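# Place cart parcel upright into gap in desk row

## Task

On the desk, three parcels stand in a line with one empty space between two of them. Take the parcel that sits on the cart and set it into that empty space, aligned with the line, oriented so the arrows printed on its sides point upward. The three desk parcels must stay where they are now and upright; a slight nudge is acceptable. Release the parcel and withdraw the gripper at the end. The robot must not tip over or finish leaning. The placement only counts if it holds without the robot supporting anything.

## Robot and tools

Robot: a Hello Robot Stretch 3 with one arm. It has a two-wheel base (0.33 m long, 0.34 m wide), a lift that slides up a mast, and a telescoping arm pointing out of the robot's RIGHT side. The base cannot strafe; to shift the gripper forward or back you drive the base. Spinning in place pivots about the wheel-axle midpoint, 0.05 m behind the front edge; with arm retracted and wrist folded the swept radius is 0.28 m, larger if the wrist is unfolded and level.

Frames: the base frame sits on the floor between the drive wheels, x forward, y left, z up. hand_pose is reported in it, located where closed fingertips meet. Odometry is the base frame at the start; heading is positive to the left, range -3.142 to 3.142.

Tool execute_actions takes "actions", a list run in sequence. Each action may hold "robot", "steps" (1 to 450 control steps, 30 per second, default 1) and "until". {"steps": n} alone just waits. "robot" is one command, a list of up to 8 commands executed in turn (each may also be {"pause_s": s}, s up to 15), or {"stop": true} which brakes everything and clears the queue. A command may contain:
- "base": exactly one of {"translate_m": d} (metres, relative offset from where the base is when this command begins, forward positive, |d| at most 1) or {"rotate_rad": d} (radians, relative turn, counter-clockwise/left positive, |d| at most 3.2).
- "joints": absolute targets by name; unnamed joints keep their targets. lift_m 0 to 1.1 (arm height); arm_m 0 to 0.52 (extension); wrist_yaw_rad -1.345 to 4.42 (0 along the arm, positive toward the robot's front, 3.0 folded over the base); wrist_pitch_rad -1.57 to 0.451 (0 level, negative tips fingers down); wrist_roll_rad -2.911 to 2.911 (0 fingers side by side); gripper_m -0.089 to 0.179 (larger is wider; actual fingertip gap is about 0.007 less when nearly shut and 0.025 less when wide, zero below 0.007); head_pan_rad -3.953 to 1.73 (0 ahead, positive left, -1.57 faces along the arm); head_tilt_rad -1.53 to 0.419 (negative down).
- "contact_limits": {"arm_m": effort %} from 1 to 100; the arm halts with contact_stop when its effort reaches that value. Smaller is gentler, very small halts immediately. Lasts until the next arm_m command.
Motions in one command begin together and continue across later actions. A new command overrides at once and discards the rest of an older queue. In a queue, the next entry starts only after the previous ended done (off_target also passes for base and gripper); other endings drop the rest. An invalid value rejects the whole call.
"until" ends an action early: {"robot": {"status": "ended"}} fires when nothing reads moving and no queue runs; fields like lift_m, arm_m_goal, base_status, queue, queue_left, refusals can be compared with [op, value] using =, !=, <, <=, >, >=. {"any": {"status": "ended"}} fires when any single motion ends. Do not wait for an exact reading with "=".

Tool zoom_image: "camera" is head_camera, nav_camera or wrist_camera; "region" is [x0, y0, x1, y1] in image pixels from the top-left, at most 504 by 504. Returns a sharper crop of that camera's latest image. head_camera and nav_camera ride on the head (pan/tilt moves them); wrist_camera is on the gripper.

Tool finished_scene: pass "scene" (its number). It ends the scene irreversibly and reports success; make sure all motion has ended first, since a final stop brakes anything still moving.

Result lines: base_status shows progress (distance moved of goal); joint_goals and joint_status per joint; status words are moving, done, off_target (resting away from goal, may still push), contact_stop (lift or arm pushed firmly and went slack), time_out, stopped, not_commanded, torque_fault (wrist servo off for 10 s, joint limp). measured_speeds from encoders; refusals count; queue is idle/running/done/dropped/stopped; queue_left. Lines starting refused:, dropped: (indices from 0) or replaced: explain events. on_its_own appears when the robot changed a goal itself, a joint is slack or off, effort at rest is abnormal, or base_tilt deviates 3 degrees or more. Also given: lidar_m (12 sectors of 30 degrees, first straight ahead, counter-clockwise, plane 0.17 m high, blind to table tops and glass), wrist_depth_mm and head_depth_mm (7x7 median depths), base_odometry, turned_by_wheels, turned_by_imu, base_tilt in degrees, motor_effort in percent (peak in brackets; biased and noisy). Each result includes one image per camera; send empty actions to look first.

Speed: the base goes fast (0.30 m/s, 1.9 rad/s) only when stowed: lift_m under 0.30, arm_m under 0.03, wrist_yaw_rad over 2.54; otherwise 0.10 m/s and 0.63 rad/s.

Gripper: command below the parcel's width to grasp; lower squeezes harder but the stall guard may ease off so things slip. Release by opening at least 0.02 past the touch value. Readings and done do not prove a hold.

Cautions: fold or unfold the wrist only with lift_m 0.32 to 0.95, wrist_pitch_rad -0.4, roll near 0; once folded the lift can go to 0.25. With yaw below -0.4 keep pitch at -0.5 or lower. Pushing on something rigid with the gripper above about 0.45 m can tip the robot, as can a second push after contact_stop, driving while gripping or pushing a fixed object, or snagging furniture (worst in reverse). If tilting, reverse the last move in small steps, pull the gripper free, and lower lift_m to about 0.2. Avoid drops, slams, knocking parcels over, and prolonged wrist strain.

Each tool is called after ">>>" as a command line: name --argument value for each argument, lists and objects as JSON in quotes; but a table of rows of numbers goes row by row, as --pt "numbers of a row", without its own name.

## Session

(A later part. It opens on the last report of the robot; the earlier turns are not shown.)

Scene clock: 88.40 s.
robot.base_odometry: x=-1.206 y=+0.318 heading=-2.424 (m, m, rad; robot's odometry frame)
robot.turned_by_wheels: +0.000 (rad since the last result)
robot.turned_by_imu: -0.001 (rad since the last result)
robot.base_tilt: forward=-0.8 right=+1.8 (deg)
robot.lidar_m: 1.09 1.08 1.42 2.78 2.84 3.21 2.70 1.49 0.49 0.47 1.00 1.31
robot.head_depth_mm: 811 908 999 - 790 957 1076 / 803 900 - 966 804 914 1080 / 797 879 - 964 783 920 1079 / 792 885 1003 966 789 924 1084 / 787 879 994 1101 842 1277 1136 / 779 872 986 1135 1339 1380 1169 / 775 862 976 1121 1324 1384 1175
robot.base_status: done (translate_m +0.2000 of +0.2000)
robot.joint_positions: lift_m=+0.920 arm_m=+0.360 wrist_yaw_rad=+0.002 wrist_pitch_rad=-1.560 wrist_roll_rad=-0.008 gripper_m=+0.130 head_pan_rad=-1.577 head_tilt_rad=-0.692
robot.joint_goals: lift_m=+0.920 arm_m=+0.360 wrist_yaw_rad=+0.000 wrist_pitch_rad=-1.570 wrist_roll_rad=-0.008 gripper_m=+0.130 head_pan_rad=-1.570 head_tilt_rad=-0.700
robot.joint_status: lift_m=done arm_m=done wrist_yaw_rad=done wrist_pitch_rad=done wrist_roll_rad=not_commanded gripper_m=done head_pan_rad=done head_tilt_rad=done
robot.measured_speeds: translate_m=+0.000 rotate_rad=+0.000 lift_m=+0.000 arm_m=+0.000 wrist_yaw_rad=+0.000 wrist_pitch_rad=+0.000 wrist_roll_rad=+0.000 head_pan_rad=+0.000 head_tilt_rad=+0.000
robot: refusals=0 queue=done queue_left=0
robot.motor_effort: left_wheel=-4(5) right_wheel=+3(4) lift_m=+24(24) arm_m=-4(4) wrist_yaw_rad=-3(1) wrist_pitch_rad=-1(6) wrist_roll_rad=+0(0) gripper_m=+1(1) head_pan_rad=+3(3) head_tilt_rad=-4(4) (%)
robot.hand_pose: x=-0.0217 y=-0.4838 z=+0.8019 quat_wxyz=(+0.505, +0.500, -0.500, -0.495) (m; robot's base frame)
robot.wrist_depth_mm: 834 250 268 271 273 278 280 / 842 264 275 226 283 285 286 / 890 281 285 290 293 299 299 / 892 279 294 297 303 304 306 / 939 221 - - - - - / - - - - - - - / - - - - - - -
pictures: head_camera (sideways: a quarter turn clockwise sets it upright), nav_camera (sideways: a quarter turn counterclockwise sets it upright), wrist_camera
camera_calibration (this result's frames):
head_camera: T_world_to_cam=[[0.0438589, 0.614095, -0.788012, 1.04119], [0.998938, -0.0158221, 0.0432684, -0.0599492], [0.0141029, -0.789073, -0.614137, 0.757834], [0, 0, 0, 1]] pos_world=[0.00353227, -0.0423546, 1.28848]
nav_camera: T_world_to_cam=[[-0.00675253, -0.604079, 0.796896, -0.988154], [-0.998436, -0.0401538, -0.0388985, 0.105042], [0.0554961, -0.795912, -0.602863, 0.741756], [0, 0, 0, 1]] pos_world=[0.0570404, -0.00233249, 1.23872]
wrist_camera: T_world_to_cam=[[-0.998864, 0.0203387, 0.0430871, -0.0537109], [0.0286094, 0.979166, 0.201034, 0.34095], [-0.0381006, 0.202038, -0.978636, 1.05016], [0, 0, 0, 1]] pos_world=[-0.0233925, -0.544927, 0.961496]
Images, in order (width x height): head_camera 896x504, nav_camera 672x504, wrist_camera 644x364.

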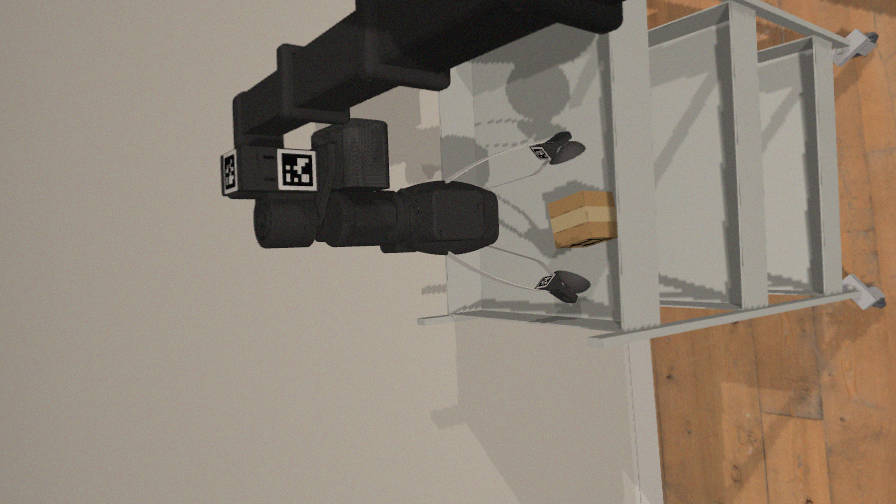

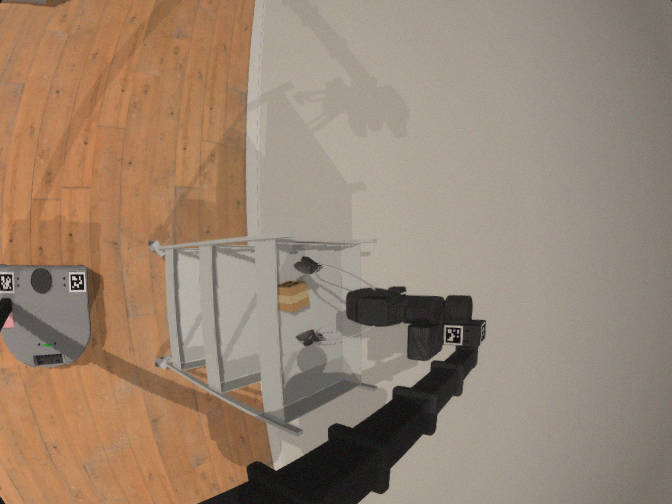

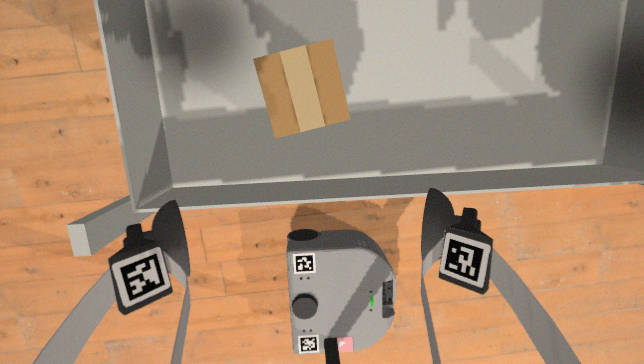

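>>> execute_actions --actions '[{"robot": [{"joints": {"arm_m": 0.441}}, {"joints": {"lift_m": 0.805}}], "steps": 450, "until": {"robot": {"status": "ended"}}}]'

Scene clock: 97.40 s.
robot.base_odometry: x=-1.206 y=+0.318 heading=-2.424 (m, m, rad; robot's odometry frame)
robot.turned_by_wheels: +0.000 (rad since the last result)
robot.turned_by_imu: -0.001 (rad since the last result)
robot.base_tilt: forward=-0.8 right=+1.9 (deg)
robot.lidar_m: 1.09 1.08 1.43 2.78 2.84 3.22 2.69 1.48 0.49 0.47 1.00 1.32
robot.head_depth_mm: 810 909 1034 1123 824 - 1068 / 802 901 1015 - 782 920 1076 / 797 892 983 959 763 919 1083 / 792 886 1000 967 765 922 1086 / 785 877 995 1104 843 1269 1134 / 779 873 988 1136 1337 1377 1155 / 771 861 975 1120 1319 1387 1173
robot.base_status: done (translate_m +0.2000 of +0.2000)
robot.joint_positions: lift_m=+0.805 arm_m=+0.441 wrist_yaw_rad=+0.001 wrist_pitch_rad=-1.561 wrist_roll_rad=-0.008 gripper_m=+0.130 head_pan_rad=-1.577 head_tilt_rad=-0.692
robot.joint_goals: lift_m=+0.805 arm_m=+0.441 wrist_yaw_rad=+0.000 wrist_pitch_rad=-1.570 wrist_roll_rad=-0.008 gripper_m=+0.130 head_pan_rad=-1.570 head_tilt_rad=-0.700
robot.joint_status: lift_m=done arm_m=done wrist_yaw_rad=done wrist_pitch_rad=done wrist_roll_rad=not_commanded gripper_m=done head_pan_rad=done head_tilt_rad=done
robot.measured_speeds: translate_m=+0.000 rotate_rad=+0.000 lift_m=+0.000 arm_m=+0.000 wrist_yaw_rad=+0.000 wrist_pitch_rad=+0.000 wrist_roll_rad=+0.000 head_pan_rad=+0.000 head_tilt_rad=+0.000
robot: refusals=0 queue=done queue_left=0
robot.motor_effort: left_wheel=-3(3) right_wheel=+2(2) lift_m=+13(23) arm_m=+2(3) wrist_yaw_rad=-1(2) wrist_pitch_rad=-1(1) wrist_roll_rad=+0(0) gripper_m=+1(1) head_pan_rad=+3(4) head_tilt_rad=-4(4) (%)
robot.hand_pose: x=-0.0217 y=-0.5640 z=+0.6876 quat_wxyz=(+0.505, +0.500, -0.500, -0.496) (m; robot's base frame)
robot.wrist_depth_mm: 159 162 164 166 169 172 173 / 164 167 169 172 176 177 181 / 166 174 176 180 181 185 187 / 165 180 181 159 188 191 194 / 165 185 139 131 195 199 204 / 159 - 195 136 203 209 211 / - 199 200 195 201 198 194
pictures: head_camera (sideways: a quarter turn clockwise sets it upright), nav_camera (sideways: a quarter turn counterclockwise sets it upright), wrist_camera
camera_calibration (this result's frames):
head_camera: T_world_to_cam=[[0.043859, 0.614095, -0.788012, 1.04119], [0.998938, -0.0158222, 0.0432684, -0.0599492], [0.0141028, -0.789073, -0.614137, 0.757834], [0, 0, 0, 1]] pos_world=[0.00353227, -0.0423546, 1.28848]
nav_camera: T_world_to_cam=[[-0.0067526, -0.604079, 0.796896, -0.988154], [-0.998436, -0.0401537, -0.0388985, 0.105042], [0.055496, -0.795912, -0.602863, 0.741756], [0, 0, 0, 1]] pos_world=[0.0570404, -0.0023325, 1.23872]
wrist_camera: T_world_to_cam=[[-0.998844, 0.0212476, 0.0431083, -0.0466365], [0.0295405, 0.978949, 0.201956, 0.441667], [-0.0379098, 0.202996, -0.978445, 0.95488], [0, 0, 0, 1]] pos_world=[-0.0234304, -0.625216, 0.847111]
Images, in order (width x height): head_camera 896x504, nav_camera 672x504, wrist_camera 644x364.

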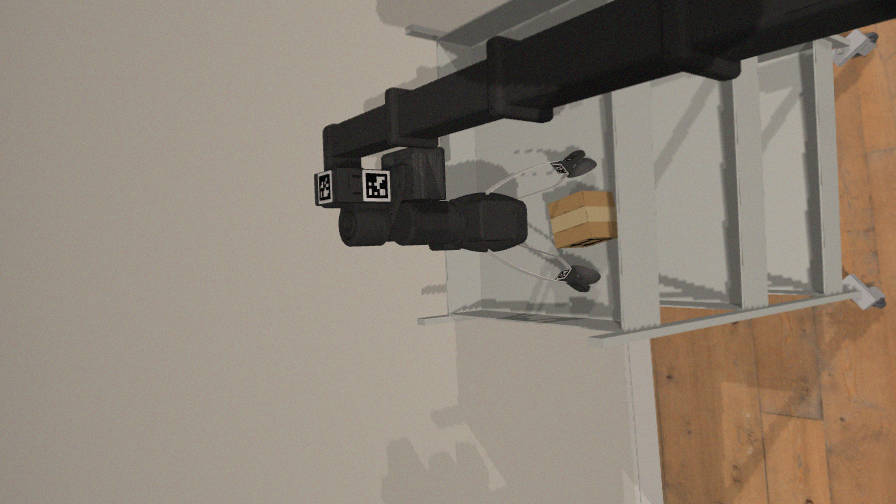

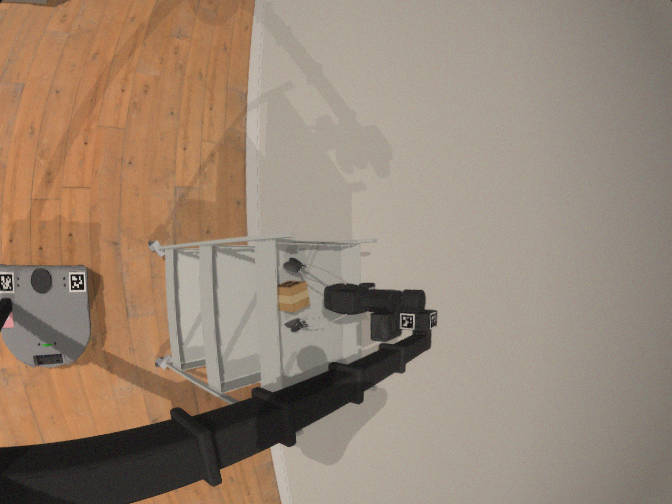

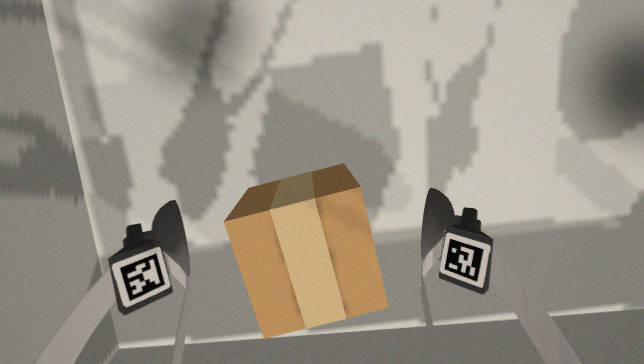

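>>> execute_actions --actions '[{"robot": [{"joints": {"gripper_m": 0.02}}, {"joints": {"lift_m": 0.95}}, {"joints": {"arm_m": 0.0, "wrist_pitch_rad": 0.0}}], "steps": 450, "until": {"robot": {"status": "ended"}}}]'

Scene clock: 107.93 s.
robot.base_odometry: x=-1.206 y=+0.318 heading=-2.424 (m, m, rad; robot's odometry frame)
robot.turned_by_wheels: +0.000 (rad since the last result)
robot.turned_by_imu: -0.002 (rad since the last result)
robot.base_tilt: forward=-0.8 right=+1.8 (deg)
robot.lidar_m: 1.09 1.08 1.42 2.78 2.85 3.21 2.70 1.48 0.49 0.47 1.00 1.31
robot.head_depth_mm: 809 909 1037 1122 - - - / 803 901 1022 1038 - - - / 799 894 1000 389 - - - / 792 886 989 403 802 926 1087 / 787 877 995 1098 845 1275 1138 / 778 872 987 1134 1337 1384 1162 / 772 864 975 1125 1318 1382 1167
robot.base_status: done (translate_m +0.2000 of +0.2000)
robot.joint_positions: lift_m=+0.950 arm_m=+0.002 wrist_yaw_rad=+0.001 wrist_pitch_rad=-0.030 wrist_roll_rad=-0.008 gripper_m=+0.021 head_pan_rad=-1.577 head_tilt_rad=-0.692
robot.joint_goals: lift_m=+0.950 arm_m=+0.000 wrist_yaw_rad=+0.000 wrist_pitch_rad=+0.000 wrist_roll_rad=-0.008 gripper_m=+0.020 head_pan_rad=-1.570 head_tilt_rad=-0.700
robot.joint_status: lift_m=done arm_m=done wrist_yaw_rad=done wrist_pitch_rad=done wrist_roll_rad=not_commanded gripper_m=done head_pan_rad=done head_tilt_rad=done
robot.measured_speeds: translate_m=+0.000 rotate_rad=+0.000 lift_m=+0.000 arm_m=+0.000 wrist_yaw_rad=+0.000 wrist_pitch_rad=+0.000 wrist_roll_rad=+0.000 head_pan_rad=+0.000 head_tilt_rad=+0.000
robot: refusals=0 queue=done queue_left=0
robot.motor_effort: left_wheel=-3(3) right_wheel=+2(2) lift_m=+25(26) arm_m=-4(4) wrist_yaw_rad=+0(1) wrist_pitch_rad=+9(9) wrist_roll_rad=+0(0) gripper_m=-16(89) head_pan_rad=+4(4) head_tilt_rad=-4(4) (%)
robot.hand_pose: x=-0.0213 y=-0.4021 z=+1.0566 quat_wxyz=(+0.710, +0.011, -0.704, -0.011) (m; robot's base frame)
robot.wrist_depth_mm: 611 644 645 669 683 718 717 / 628 644 685 688 728 743 758 / 655 675 698 716 743 759 802 / 681 698 726 159 780 809 824 / 714 727 129 130 815 840 884 / 746 751 136 135 635 872 943 / 760 808 799 584 612 941 -
pictures: head_camera (sideways: a quarter turn clockwise sets it upright), nav_camera (sideways: a quarter turn counterclockwise sets it upright), wrist_camera
camera_calibration (this result's frames):
head_camera: T_world_to_cam=[[0.043859, 0.614095, -0.788012, 1.04119], [0.998938, -0.0158222, 0.0432684, -0.0599492], [0.0141028, -0.789073, -0.614137, 0.757834], [0, 0, 0, 1]] pos_world=[0.00353227, -0.0423546, 1.28848]
nav_camera: T_world_to_cam=[[-0.0067526, -0.604079, 0.796896, -0.988154], [-0.998436, -0.0401537, -0.0388985, 0.105042], [0.055496, -0.795912, -0.602863, 0.741756], [0, 0, 0, 1]] pos_world=[0.0570404, -0.0023325, 1.23872]
wrist_camera: T_world_to_cam=[[-0.998894, 0.0425319, -0.0200476, 0.00967493], [0.0297175, 0.24065, -0.970157, 1.15023], [-0.0364381, -0.96968, -0.241648, 0.0330682], [0, 0, 0, 1]] pos_world=[-0.0233127, -0.245148, 1.12408]
Images, in order (width x height): head_camera 896x504, nav_camera 672x504, wrist_camera 644x364.

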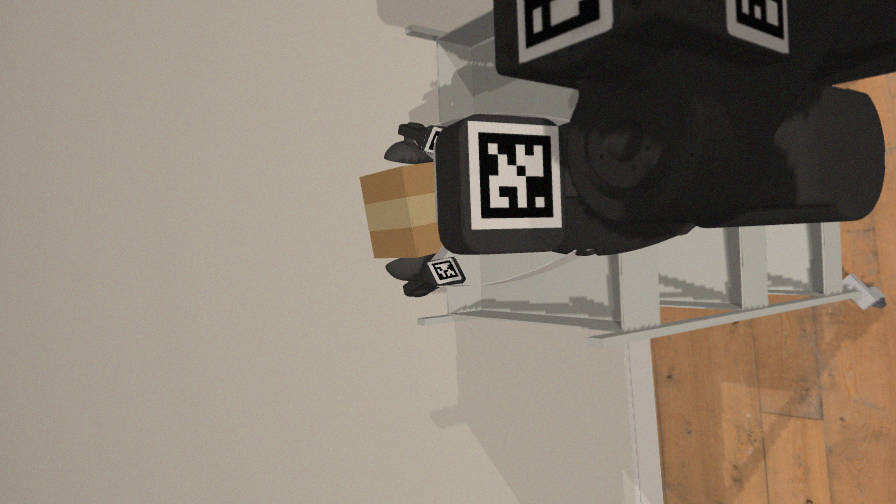

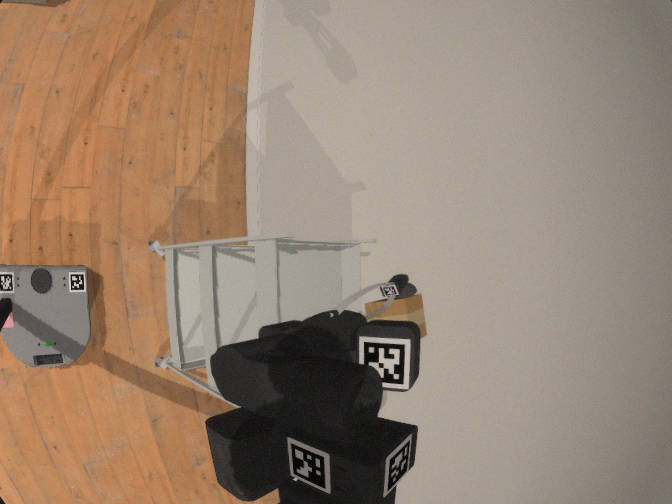

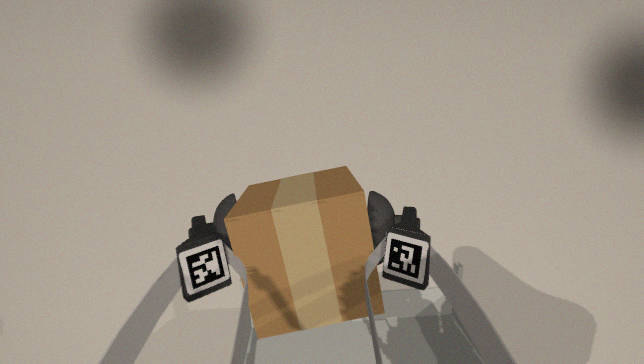

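>>> execute_actions --actions '[{"robot": [{"base": {"rotate_rad": -0.477}}, {"base": {"translate_m": -1.0}}, {"base": {"translate_m": -1.0}}, {"base": {"translate_m": -0.47}}, {"base": {"rotate_rad": -1.06}}], "steps": 450, "until": {"robot": {"status": "ended"}}}, {"steps": 450, "until": {"robot": {"status": "ended"}}}, {"steps": 300, "until": {"robot": {"status": "ended"}}}]'

Scene clock: 149.43 s.
robot.base_odometry: x=+1.192 y=+0.908 heading=+2.323 (m, m, rad; robot's odometry frame)
robot.turned_by_wheels: -1.537 (rad since the last result)
robot.turned_by_imu: -1.525 (rad since the last result)
robot.base_tilt: forward=-0.8 right=+1.9 (deg)
robot.lidar_m: 2.23 2.31 2.45 3.17 2.22 1.53 1.24 0.80 1.01 0.97 1.00 0.76
robot.head_depth_mm: 793 892 1013 948 - - - / 789 886 1010 955 - - - / 786 881 982 389 - - - / 782 877 976 403 731 605 513 / 778 874 987 956 743 609 514 / 773 867 980 962 746 588 517 / 769 857 975 965 749 611 517
robot.base_status: done (rotate_rad -1.0598 of -1.0600)
robot.joint_positions: lift_m=+0.950 arm_m=+0.002 wrist_yaw_rad=+0.001 wrist_pitch_rad=-0.030 wrist_roll_rad=-0.008 gripper_m=+0.021 head_pan_rad=-1.577 head_tilt_rad=-0.692
robot.joint_goals: lift_m=+0.950 arm_m=+0.000 wrist_yaw_rad=+0.000 wrist_pitch_rad=+0.000 wrist_roll_rad=-0.008 gripper_m=+0.020 head_pan_rad=-1.570 head_tilt_rad=-0.700
robot.joint_status: lift_m=done arm_m=done wrist_yaw_rad=done wrist_pitch_rad=done wrist_roll_rad=not_commanded gripper_m=done head_pan_rad=done head_tilt_rad=done
robot.measured_speeds: translate_m=+0.000 rotate_rad=+0.000 lift_m=+0.000 arm_m=+0.000 wrist_yaw_rad=+0.000 wrist_pitch_rad=+0.000 wrist_roll_rad=+0.000 head_pan_rad=+0.000 head_tilt_rad=+0.000
robot: refusals=0 queue=done queue_left=0
robot.motor_effort: left_wheel=+4(9) right_wheel=-4(6) lift_m=+24(25) arm_m=-4(4) wrist_yaw_rad=-1(0) wrist_pitch_rad=+9(9) wrist_roll_rad=+0(0) gripper_m=-15(16) head_pan_rad=+3(4) head_tilt_rad=-3(5) (%)
robot.hand_pose: x=-0.0213 y=-0.4021 z=+1.0566 quat_wxyz=(+0.710, +0.011, -0.704, -0.011) (m; robot's base frame)
robot.wrist_depth_mm: 609 623 647 658 666 688 696 / 637 652 663 666 696 718 729 / 668 669 690 718 716 742 761 / 686 700 715 160 754 803 777 / 727 736 129 129 791 815 842 / 721 695 136 136 597 656 645 / 551 546 512 515 520 521 517
pictures: head_camera (sideways: a quarter turn clockwise sets it upright), nav_camera (sideways: a quarter turn counterclockwise sets it upright), wrist_camera
camera_calibration (this result's frames):
head_camera: T_world_to_cam=[[0.043859, 0.614095, -0.788012, 1.04119], [0.998938, -0.0158222, 0.0432684, -0.0599492], [0.0141028, -0.789073, -0.614137, 0.757834], [0, 0, 0, 1]] pos_world=[0.00353227, -0.0423546, 1.28848]
nav_camera: T_world_to_cam=[[-0.0067526, -0.604079, 0.796896, -0.988154], [-0.998436, -0.0401537, -0.0388985, 0.105042], [0.055496, -0.795912, -0.602863, 0.741756], [0, 0, 0, 1]] pos_world=[0.0570404, -0.0023325, 1.23872]
wrist_camera: T_world_to_cam=[[-0.998894, 0.0425319, -0.0200455, 0.00967242], [0.0297154, 0.24065, -0.970157, 1.15022], [-0.0364387, -0.96968, -0.241648, 0.0330729], [0, 0, 0, 1]] pos_world=[-0.0233125, -0.245143, 1.12408]
Images, in order (width x height): head_camera 896x504, nav_camera 672x504, wrist_camera 644x364.

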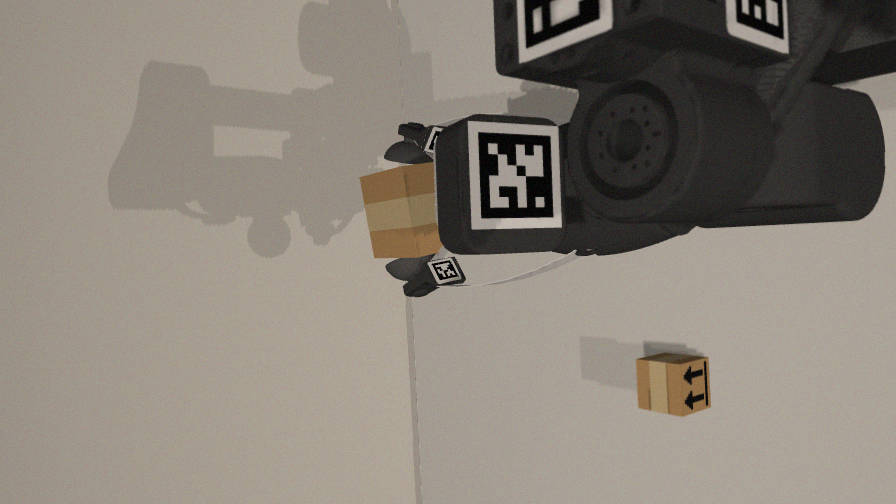

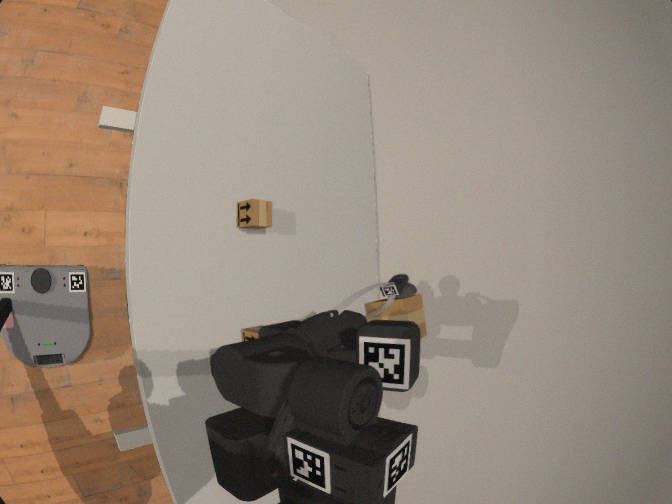

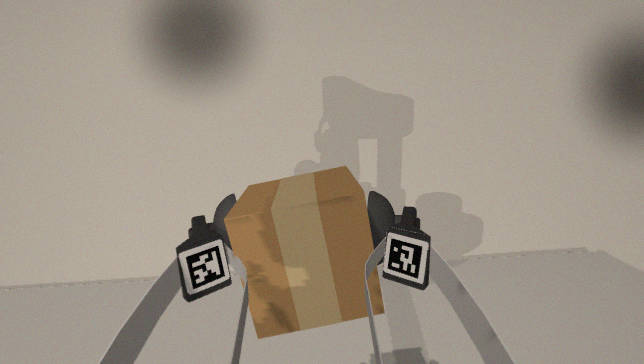

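>>> execute_actions --actions '[{"robot": {"base": {"translate_m": 0.055}, "joints": {"lift_m": 0.70}}, "steps": 450, "until": {"robot": {"status": "ended"}}}]'

Scene clock: 158.93 s.
robot.base_odometry: x=+1.155 y=+0.948 heading=+2.323 (m, m, rad; robot's odometry frame)
robot.turned_by_wheels: +0.000 (rad since the last result)
robot.turned_by_imu: -0.001 (rad since the last result)
robot.base_tilt: forward=-0.7 right=+1.8 (deg)
robot.lidar_m: 2.17 2.25 2.42 3.15 2.30 1.59 1.29 0.84 1.01 0.97 0.75 0.72
robot.head_depth_mm: 792 887 1011 927 728 584 518 / 789 886 1004 937 732 589 519 / 785 879 997 941 738 587 - / 779 874 994 947 739 590 509 / 776 871 985 953 743 587 514 / 773 862 980 960 745 611 515 / 767 860 973 968 751 613 517
robot.base_status: done (translate_m +0.0550 of +0.0550)
robot.joint_positions: lift_m=+0.700 arm_m=+0.002 wrist_yaw_rad=+0.001 wrist_pitch_rad=-0.029 wrist_roll_rad=-0.008 gripper_m=+0.021 head_pan_rad=-1.577 head_tilt_rad=-0.692
robot.joint_goals: lift_m=+0.700 arm_m=+0.000 wrist_yaw_rad=+0.000 wrist_pitch_rad=+0.000 wrist_roll_rad=-0.008 gripper_m=+0.020 head_pan_rad=-1.570 head_tilt_rad=-0.700
robot.joint_status: lift_m=done arm_m=done wrist_yaw_rad=done wrist_pitch_rad=done wrist_roll_rad=not_commanded gripper_m=done head_pan_rad=done head_tilt_rad=done
robot.measured_speeds: translate_m=+0.000 rotate_rad=+0.000 lift_m=+0.000 arm_m=+0.000 wrist_yaw_rad=+0.000 wrist_pitch_rad=+0.000 wrist_roll_rad=+0.000 head_pan_rad=+0.000 head_tilt_rad=+0.000
robot: refusals=0 queue=done queue_left=0
robot.motor_effort: left_wheel=+4(9) right_wheel=-3(6) lift_m=+14(26) arm_m=-4(4) wrist_yaw_rad=-1(1) wrist_pitch_rad=+9(9) wrist_roll_rad=+0(0) gripper_m=-16(16) head_pan_rad=+4(5) head_tilt_rad=-4(4) (%)
robot.hand_pose: x=-0.0213 y=-0.4021 z=+0.8074 quat_wxyz=(+0.710, +0.011, -0.704, -0.010) (m; robot's base frame)
robot.wrist_depth_mm: 609 617 647 645 661 679 709 / 644 634 660 695 681 699 735 / 654 668 689 704 723 734 766 / 631 615 598 160 556 525 512 / 382 372 129 130 362 341 337 / 257 191 136 135 232 175 179 / 153 178 197 194 199 174 180
pictures: head_camera (sideways: a quarter turn clockwise sets it upright), nav_camera (sideways: a quarter turn counterclockwise sets it upright), wrist_camera
camera_calibration (this result's frames):
head_camera: T_world_to_cam=[[0.0438588, 0.614095, -0.788012, 1.04119], [0.998938, -0.015822, 0.0432684, -0.0599492], [0.014103, -0.789073, -0.614137, 0.757834], [0, 0, 0, 1]] pos_world=[0.00353228, -0.0423546, 1.28848]
nav_camera: T_world_to_cam=[[-0.00675245, -0.604079, 0.796896, -0.988154], [-0.998436, -0.0401539, -0.0388985, 0.105042], [0.0554962, -0.795912, -0.602863, 0.741756], [0, 0, 0, 1]] pos_world=[0.0570404, -0.00233248, 1.23872]
wrist_camera: T_world_to_cam=[[-0.998894, 0.0425188, -0.0200724, 0.0046948], [0.0297156, 0.240045, -0.970307, 0.90836], [-0.036438, -0.96983, -0.241043, -0.0277071], [0, 0, 0, 1]] pos_world=[-0.0233125, -0.245118, 0.874804]
Images, in order (width x height): head_camera 896x504, nav_camera 672x504, wrist_camera 644x364.

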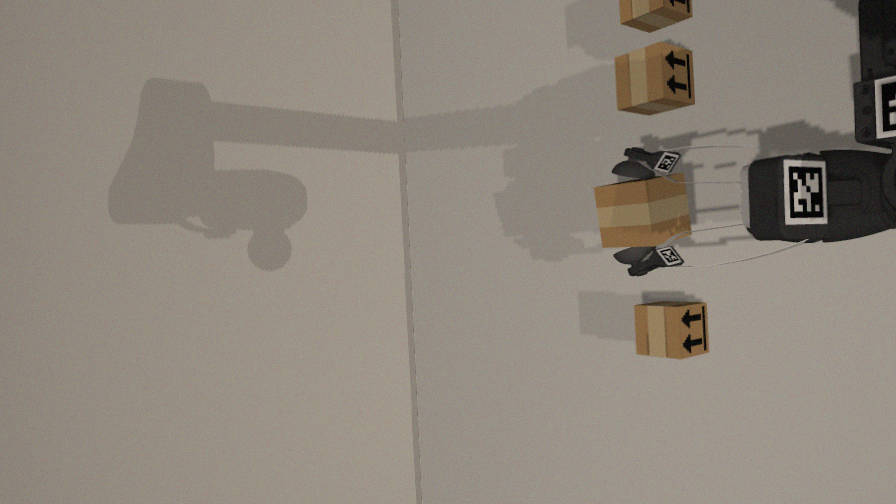

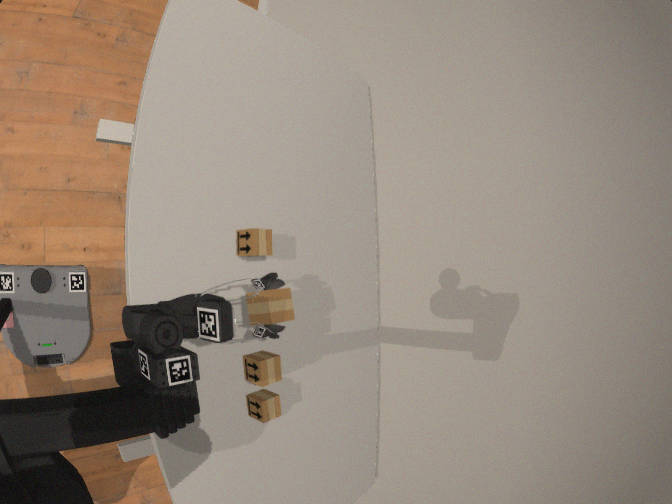

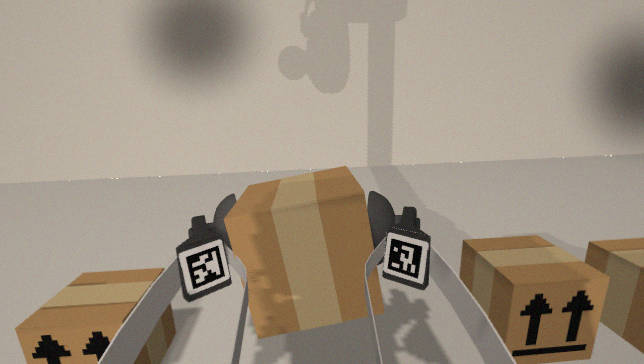

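>>> execute_actions --actions '[{"robot": [{"joints": {"lift_m": 0.65}}, {"joints": {"gripper_m": 0.11}}], "steps": 300, "until": {"robot": {"status": "ended"}}}]'

Scene clock: 163.13 s.
robot.base_odometry: x=+1.155 y=+0.948 heading=+2.323 (m, m, rad; robot's odometry frame)
robot.turned_by_wheels: +0.000 (rad since the last result)
robot.turned_by_imu: -0.001 (rad since the last result)
robot.base_tilt: forward=-0.8 right=+1.8 (deg)
robot.lidar_m: 2.17 2.26 2.42 3.17 2.31 1.59 1.29 0.84 1.01 0.97 0.75 0.72
robot.head_depth_mm: 793 890 1009 929 729 583 506 / 789 883 1005 934 731 588 509 / 784 879 996 942 736 575 - / 782 875 990 944 740 579 513 / 778 871 983 952 745 586 514 / 773 866 981 958 749 612 516 / 769 862 975 968 749 614 518
robot.base_status: done (translate_m +0.0550 of +0.0550)
robot.joint_positions: lift_m=+0.653 arm_m=+0.002 wrist_yaw_rad=+0.000 wrist_pitch_rad=+0.001 wrist_roll_rad=-0.008 gripper_m=+0.021 head_pan_rad=-1.577 head_tilt_rad=-0.692
robot.joint_goals: lift_m=+0.653 arm_m=+0.000 wrist_yaw_rad=+0.000 wrist_pitch_rad=+0.000 wrist_roll_rad=-0.008 gripper_m=+0.020 head_pan_rad=-1.570 head_tilt_rad=-0.700
robot.joint_status: lift_m=contact_stop arm_m=done wrist_yaw_rad=done wrist_pitch_rad=done wrist_roll_rad=not_commanded gripper_m=done head_pan_rad=done head_tilt_rad=done
robot.measured_speeds: translate_m=+0.000 rotate_rad=+0.000 lift_m=-0.001 arm_m=+0.000 wrist_yaw_rad=+0.000 wrist_pitch_rad=+0.096 wrist_roll_rad=+0.000 head_pan_rad=+0.000 head_tilt_rad=+0.000
robot: refusals=0 queue=dropped queue_left=0
robot.on_its_own: lift_m is slack since a contact_stop, until your next command for it
robot.motor_effort: left_wheel=+3(4) right_wheel=-3(3) lift_m=+18(18) arm_m=-3(4) wrist_yaw_rad=+1(1) wrist_pitch_rad=-2(9) wrist_roll_rad=-1(1) gripper_m=-16(16) head_pan_rad=+5(5) head_tilt_rad=-4(4) (%)
robot.hand_pose: x=-0.0213 y=-0.4028 z=+0.7679 quat_wxyz=(+0.710, +0.000, -0.704, +0.000) (m; robot's base frame)
robot.wrist_depth_mm: 607 635 647 656 669 699 696 / 632 651 663 672 687 711 731 / 638 658 691 708 712 755 747 / 529 508 487 161 446 425 408 / 167 184 129 130 277 168 159 / 143 155 136 135 172 168 166 / 149 150 146 144 149 146 144
pictures: head_camera (sideways: a quarter turn clockwise sets it upright), nav_camera (sideways: a quarter turn counterclockwise sets it upright), wrist_camera
dropped: robot: command 0 of its queue: lift_m: contact_stop
camera_calibration (this result's frames):
head_camera: T_world_to_cam=[[0.0438584, 0.614103, -0.788006, 1.04119], [0.998938, -0.0158217, 0.0432683, -0.0599491], [0.0141036, -0.789067, -0.614145, 0.757844], [0, 0, 0, 1]] pos_world=[0.00353231, -0.0423544, 1.28848]
nav_camera: T_world_to_cam=[[-0.00675207, -0.604087, 0.79689, -0.988146], [-0.998436, -0.0401542, -0.0388989, 0.105042], [0.0554968, -0.795906, -0.602871, 0.741766], [0, 0, 0, 1]] pos_world=[0.0570404, -0.00233183, 1.23872]
wrist_camera: T_world_to_cam=[[-0.998874, 0.0420867, -0.0219001, 0.0051118], [0.0302936, 0.210532, -0.977117, 0.86358], [-0.036513, -0.976681, -0.21157, -0.0632812], [0, 0, 0, 1]] pos_world=[-0.0233655, -0.243832, 0.830543]
Images, in order (width x height): head_camera 896x504, nav_camera 672x504, wrist_camera 644x364.

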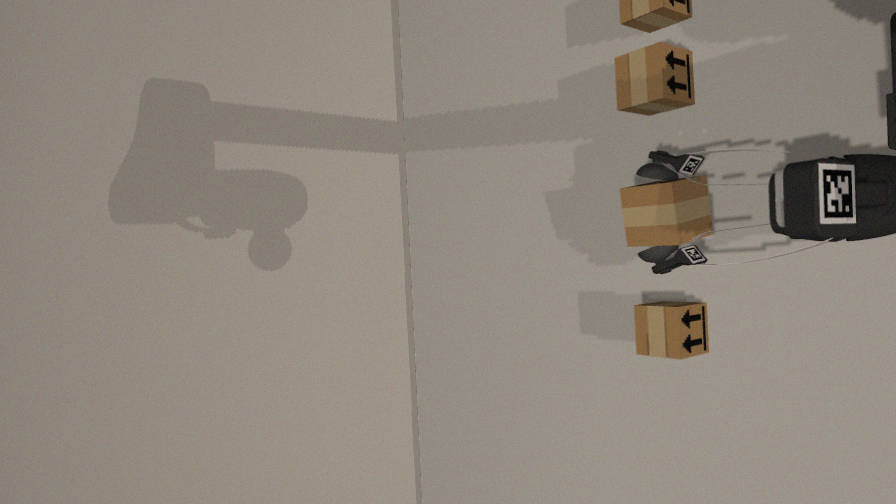

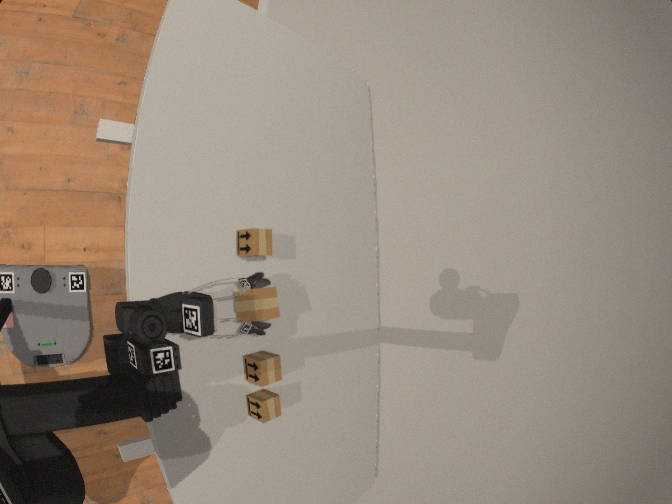

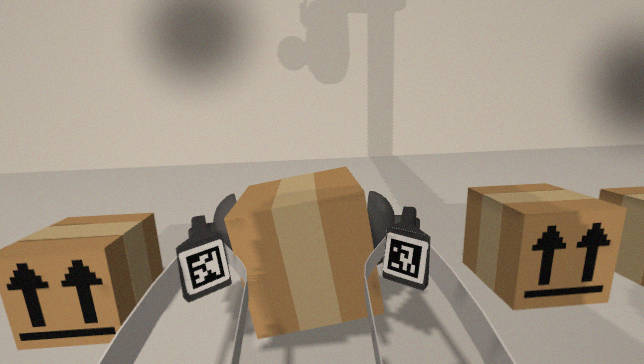

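It's touching the desk. Release, then lift straight up to clear.

>>> execute_actions --actions '[{"robot": [{"joints": {"gripper_m": 0.11, "lift_m": 0.66}}, {"pause_s": 0.5}, {"joints": {"lift_m": 0.85}}], "steps": 300, "until": {"robot": {"status": "ended"}}}]'

Scene clock: 171.07 s.
robot.base_odometry: x=+1.155 y=+0.948 heading=+2.323 (m, m, rad; robot's odometry frame)
robot.turned_by_wheels: +0.000 (rad since the last result)
robot.turned_by_imu: -0.001 (rad since the last result)
robot.base_tilt: forward=-0.7 right=+1.8 (deg)
robot.lidar_m: 2.17 2.26 2.41 3.16 2.31 1.58 1.29 0.84 1.01 0.97 0.75 0.72
robot.head_depth_mm: 791 891 1012 930 728 600 - / 787 883 1005 935 711 600 - / 783 879 999 944 763 - - / 782 876 989 950 740 605 512 / 778 871 985 955 731 586 514 / 772 863 979 959 747 611 516 / 771 859 972 967 751 612 518
robot.base_status: done (translate_m +0.0550 of +0.0550)
robot.joint_positions: lift_m=+0.850 arm_m=+0.002 wrist_yaw_rad=+0.000 wrist_pitch_rad=-0.022 wrist_roll_rad=-0.008 gripper_m=+0.110 head_pan_rad=-1.577 head_tilt_rad=-0.692
robot.joint_goals: lift_m=+0.850 arm_m=+0.000 wrist_yaw_rad=+0.000 wrist_pitch_rad=+0.000 wrist_roll_rad=-0.008 gripper_m=+0.110 head_pan_rad=-1.570 head_tilt_rad=-0.700
robot.joint_status: lift_m=done arm_m=done wrist_yaw_rad=done wrist_pitch_rad=done wrist_roll_rad=not_commanded gripper_m=done head_pan_rad=done head_tilt_rad=done
robot.measured_speeds: translate_m=+0.000 rotate_rad=+0.000 lift_m=+0.000 arm_m=+0.000 wrist_yaw_rad=+0.000 wrist_pitch_rad=+0.000 wrist_roll_rad=+0.000 head_pan_rad=+0.000 head_tilt_rad=+0.000
robot: refusals=0 queue=done queue_left=0
robot.motor_effort: left_wheel=+3(3) right_wheel=-3(3) lift_m=+24(26) arm_m=-3(2) wrist_yaw_rad=+0(1) wrist_pitch_rad=+7(8) wrist_roll_rad=+0(0) gripper_m=+1(80) head_pan_rad=+3(3) head_tilt_rad=-4(5) (%)
robot.hand_pose: x=-0.0213 y=-0.4022 z=+0.9586 quat_wxyz=(+0.710, +0.008, -0.704, -0.008) (m; robot's base frame)
robot.wrist_depth_mm: 616 621 631 663 675 696 712 / 636 646 663 685 684 706 720 / 657 670 683 695 729 739 762 / 691 713 716 725 760 789 779 / 703 720 732 725 698 694 670 / 538 532 519 519 496 499 496 / 423 413 411 407 407 396 389
pictures: head_camera (sideways: a quarter turn clockwise sets it upright), nav_camera (sideways: a quarter turn counterclockwise sets it upright), wrist_camera
camera_calibration (this result's frames):
head_camera: T_world_to_cam=[[0.0438592, 0.614103, -0.788006, 1.04119], [0.998938, -0.015823, 0.0432683, -0.0599491], [0.0141026, -0.789067, -0.614145, 0.757844], [0, 0, 0, 1]] pos_world=[0.00353225, -0.0423544, 1.28848]
nav_camera: T_world_to_cam=[[-0.00675286, -0.604087, 0.79689, -0.988146], [-0.998436, -0.0401529, -0.0388989, 0.105042], [0.0554958, -0.795907, -0.602871, 0.741766], [0, 0, 0, 1]] pos_world=[0.0570404, -0.00233191, 1.23872]
wrist_camera: T_world_to_cam=[[-0.998871, 0.0425894, -0.0210549, 0.00865201], [0.0304232, 0.233002, -0.972, 1.0539], [-0.0364911, -0.971543, -0.234034, 0.0012664], [0, 0, 0, 1]] pos_world=[-0.0233746, -0.244699, 1.02487]
Images, in order (width x height): head_camera 896x504, nav_camera 672x504, wrist_camera 644x364.

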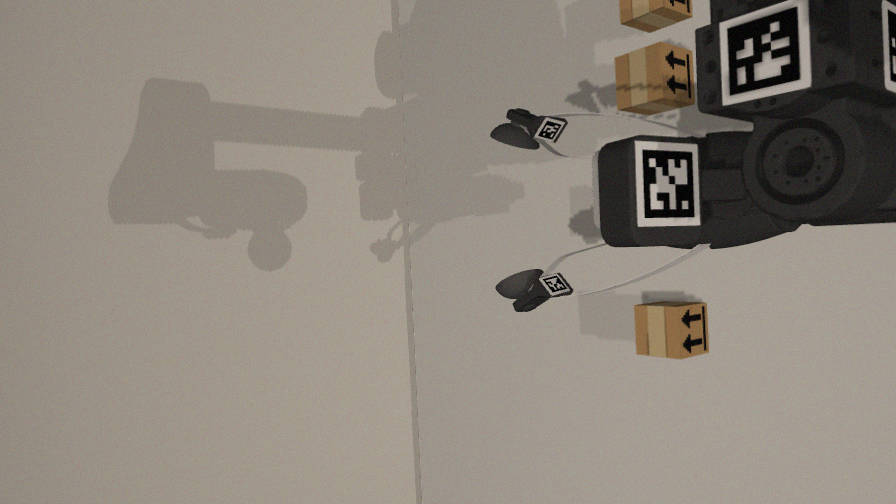

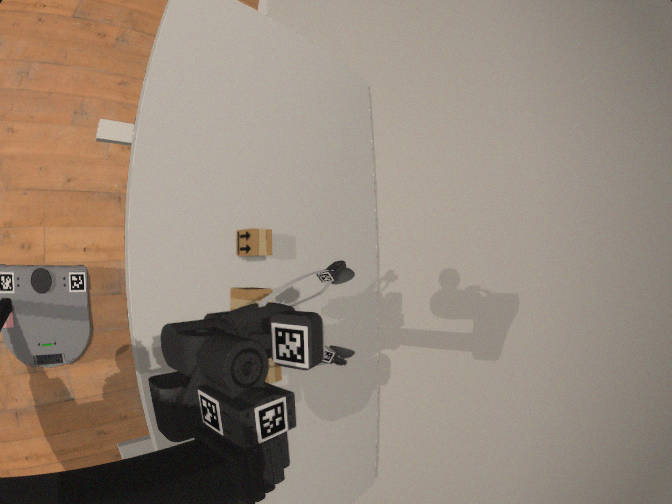

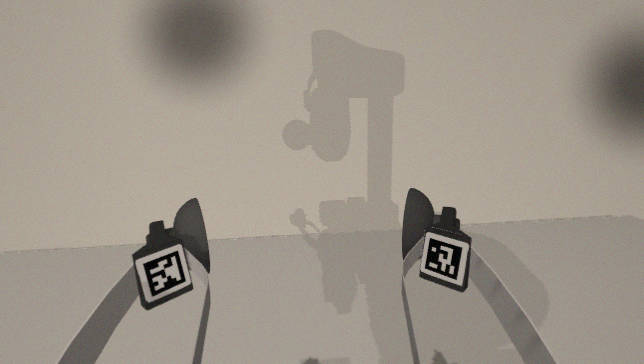

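Swing the wrist away to verify the placement.

>>> execute_actions --actions '[{"robot": {"joints": {"wrist_yaw_rad": 1.6, "wrist_pitch_rad": -0.4}}, "steps": 200, "until": {"robot": {"status": "ended"}}}]'

Scene clock: 175.37 s.
robot.base_odometry: x=+1.155 y=+0.948 heading=+2.323 (m, m, rad; robot's odometry frame)
robot.turned_by_wheels: +0.000 (rad since the last result)
robot.turned_by_imu: -0.001 (rad since the last result)
robot.base_tilt: forward=-0.8 right=+1.8 (deg)
robot.lidar_m: 2.17 2.26 2.41 3.16 2.30 1.58 1.29 0.84 1.01 0.97 0.75 0.72
robot.head_depth_mm: 792 889 1010 929 727 600 - / 788 884 1003 935 731 616 - / 784 878 995 941 736 618 - / 781 876 991 947 740 590 530 / 776 870 981 952 742 586 537 / 774 865 976 960 748 611 541 / 768 860 972 967 751 613 530
robot.base_status: done (translate_m +0.0550 of +0.0550)
robot.joint_positions: lift_m=+0.850 arm_m=+0.002 wrist_yaw_rad=+1.598 wrist_pitch_rad=-0.414 wrist_roll_rad=-0.008 gripper_m=+0.110 head_pan_rad=-1.577 head_tilt_rad=-0.692
robot.joint_goals: lift_m=+0.850 arm_m=+0.000 wrist_yaw_rad=+1.600 wrist_pitch_rad=-0.400 wrist_roll_rad=-0.008 gripper_m=+0.110 head_pan_rad=-1.570 head_tilt_rad=-0.700
robot.joint_status: lift_m=done arm_m=done wrist_yaw_rad=done wrist_pitch_rad=done wrist_roll_rad=not_commanded gripper_m=done head_pan_rad=done head_tilt_rad=done
robot.measured_speeds: translate_m=+0.000 rotate_rad=+0.000 lift_m=+0.000 arm_m=+0.000 wrist_yaw_rad=+0.000 wrist_pitch_rad=+0.000 wrist_roll_rad=+0.000 head_pan_rad=+0.000 head_tilt_rad=+0.000
robot: refusals=0 queue=done queue_left=0
robot.motor_effort: left_wheel=+3(3) right_wheel=-4(3) lift_m=+25(24) arm_m=-2(3) wrist_yaw_rad=+2(3) wrist_pitch_rad=+4(9) wrist_roll_rad=+0(0) gripper_m=+0(0) head_pan_rad=+3(3) head_tilt_rad=-5(4) (%)
robot.hand_pose: x=+0.2035 y=-0.1406 z=+0.8633 quat_wxyz=(+0.589, +0.596, -0.376, +0.397) (m; robot's base frame)
robot.wrist_depth_mm: - - - - - - 834 / - - - - - - 806 / - - - 613 537 536 524 / - - - 469 425 420 418 / - - - 382 350 349 347 / - - - - 292 298 295 / - 964 938 900 258 258 258
pictures: head_camera (sideways: a quarter turn clockwise sets it upright), nav_camera (sideways: a quarter turn counterclockwise sets it upright), wrist_camera
camera_calibration (this result's frames):
head_camera: T_world_to_cam=[[0.043859, 0.614103, -0.788006, 1.04119], [0.998938, -0.0158227, 0.0432683, -0.0599491], [0.0141028, -0.789067, -0.614145, 0.757844], [0, 0, 0, 1]] pos_world=[0.00353227, -0.0423544, 1.28848]
nav_camera: T_world_to_cam=[[-0.00675264, -0.604087, 0.79689, -0.988146], [-0.998436, -0.0401533, -0.0388989, 0.105042], [0.0554961, -0.795906, -0.602871, 0.741766], [0, 0, 0, 1]] pos_world=[0.0570404, -0.00233188, 1.23872]
wrist_camera: T_world_to_cam=[[-0.0212199, -0.99977, -0.00298323, -0.141049], [-0.586869, 0.0148718, -0.809545, 0.848167], [0.809404, -0.0154277, -0.58705, 0.508384], [0, 0, 0, 1]] pos_world=[0.0832822, -0.145787, 0.984656]
Images, in order (width x height): head_camera 896x504, nav_camera 672x504, wrist_camera 644x364.

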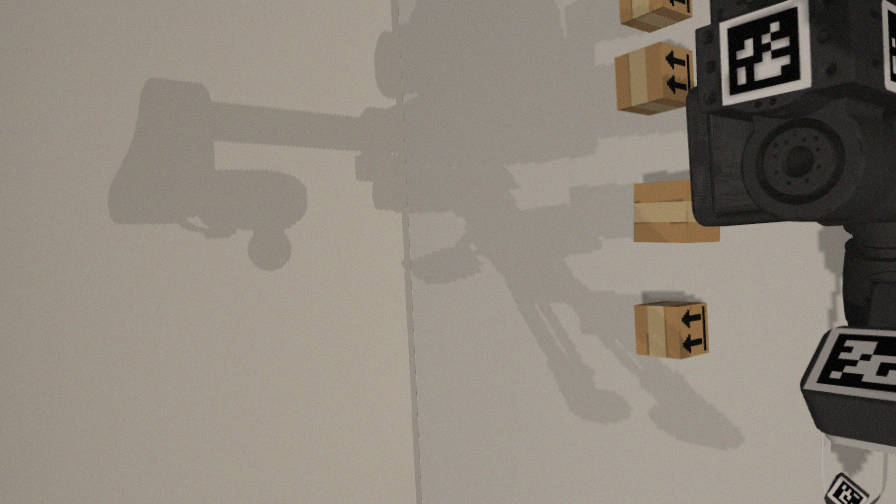

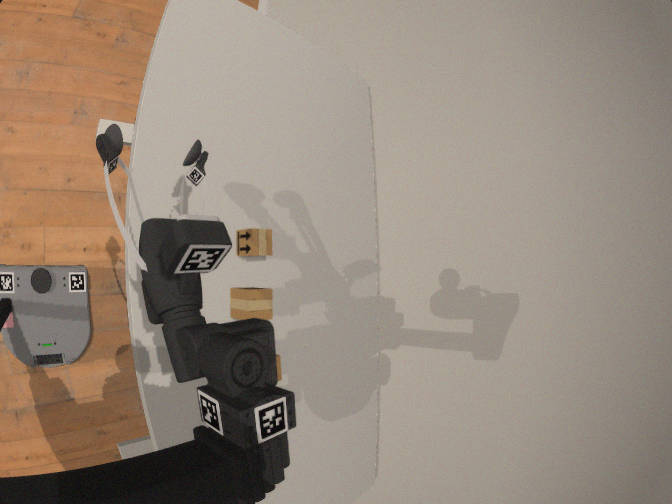

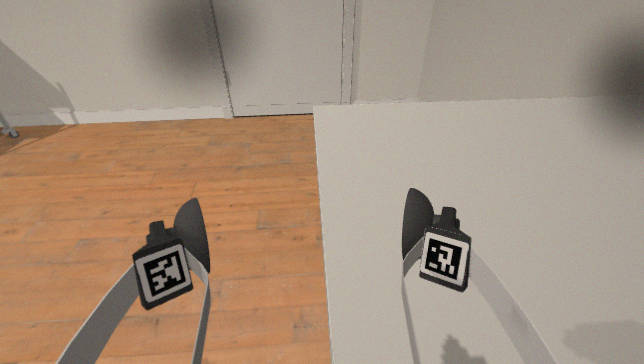

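The parcel sits flat in the gap, roughly in line with the row (about 1 cm forward).

>>> finished_scene --scene 2

The scene is finished: the task was done.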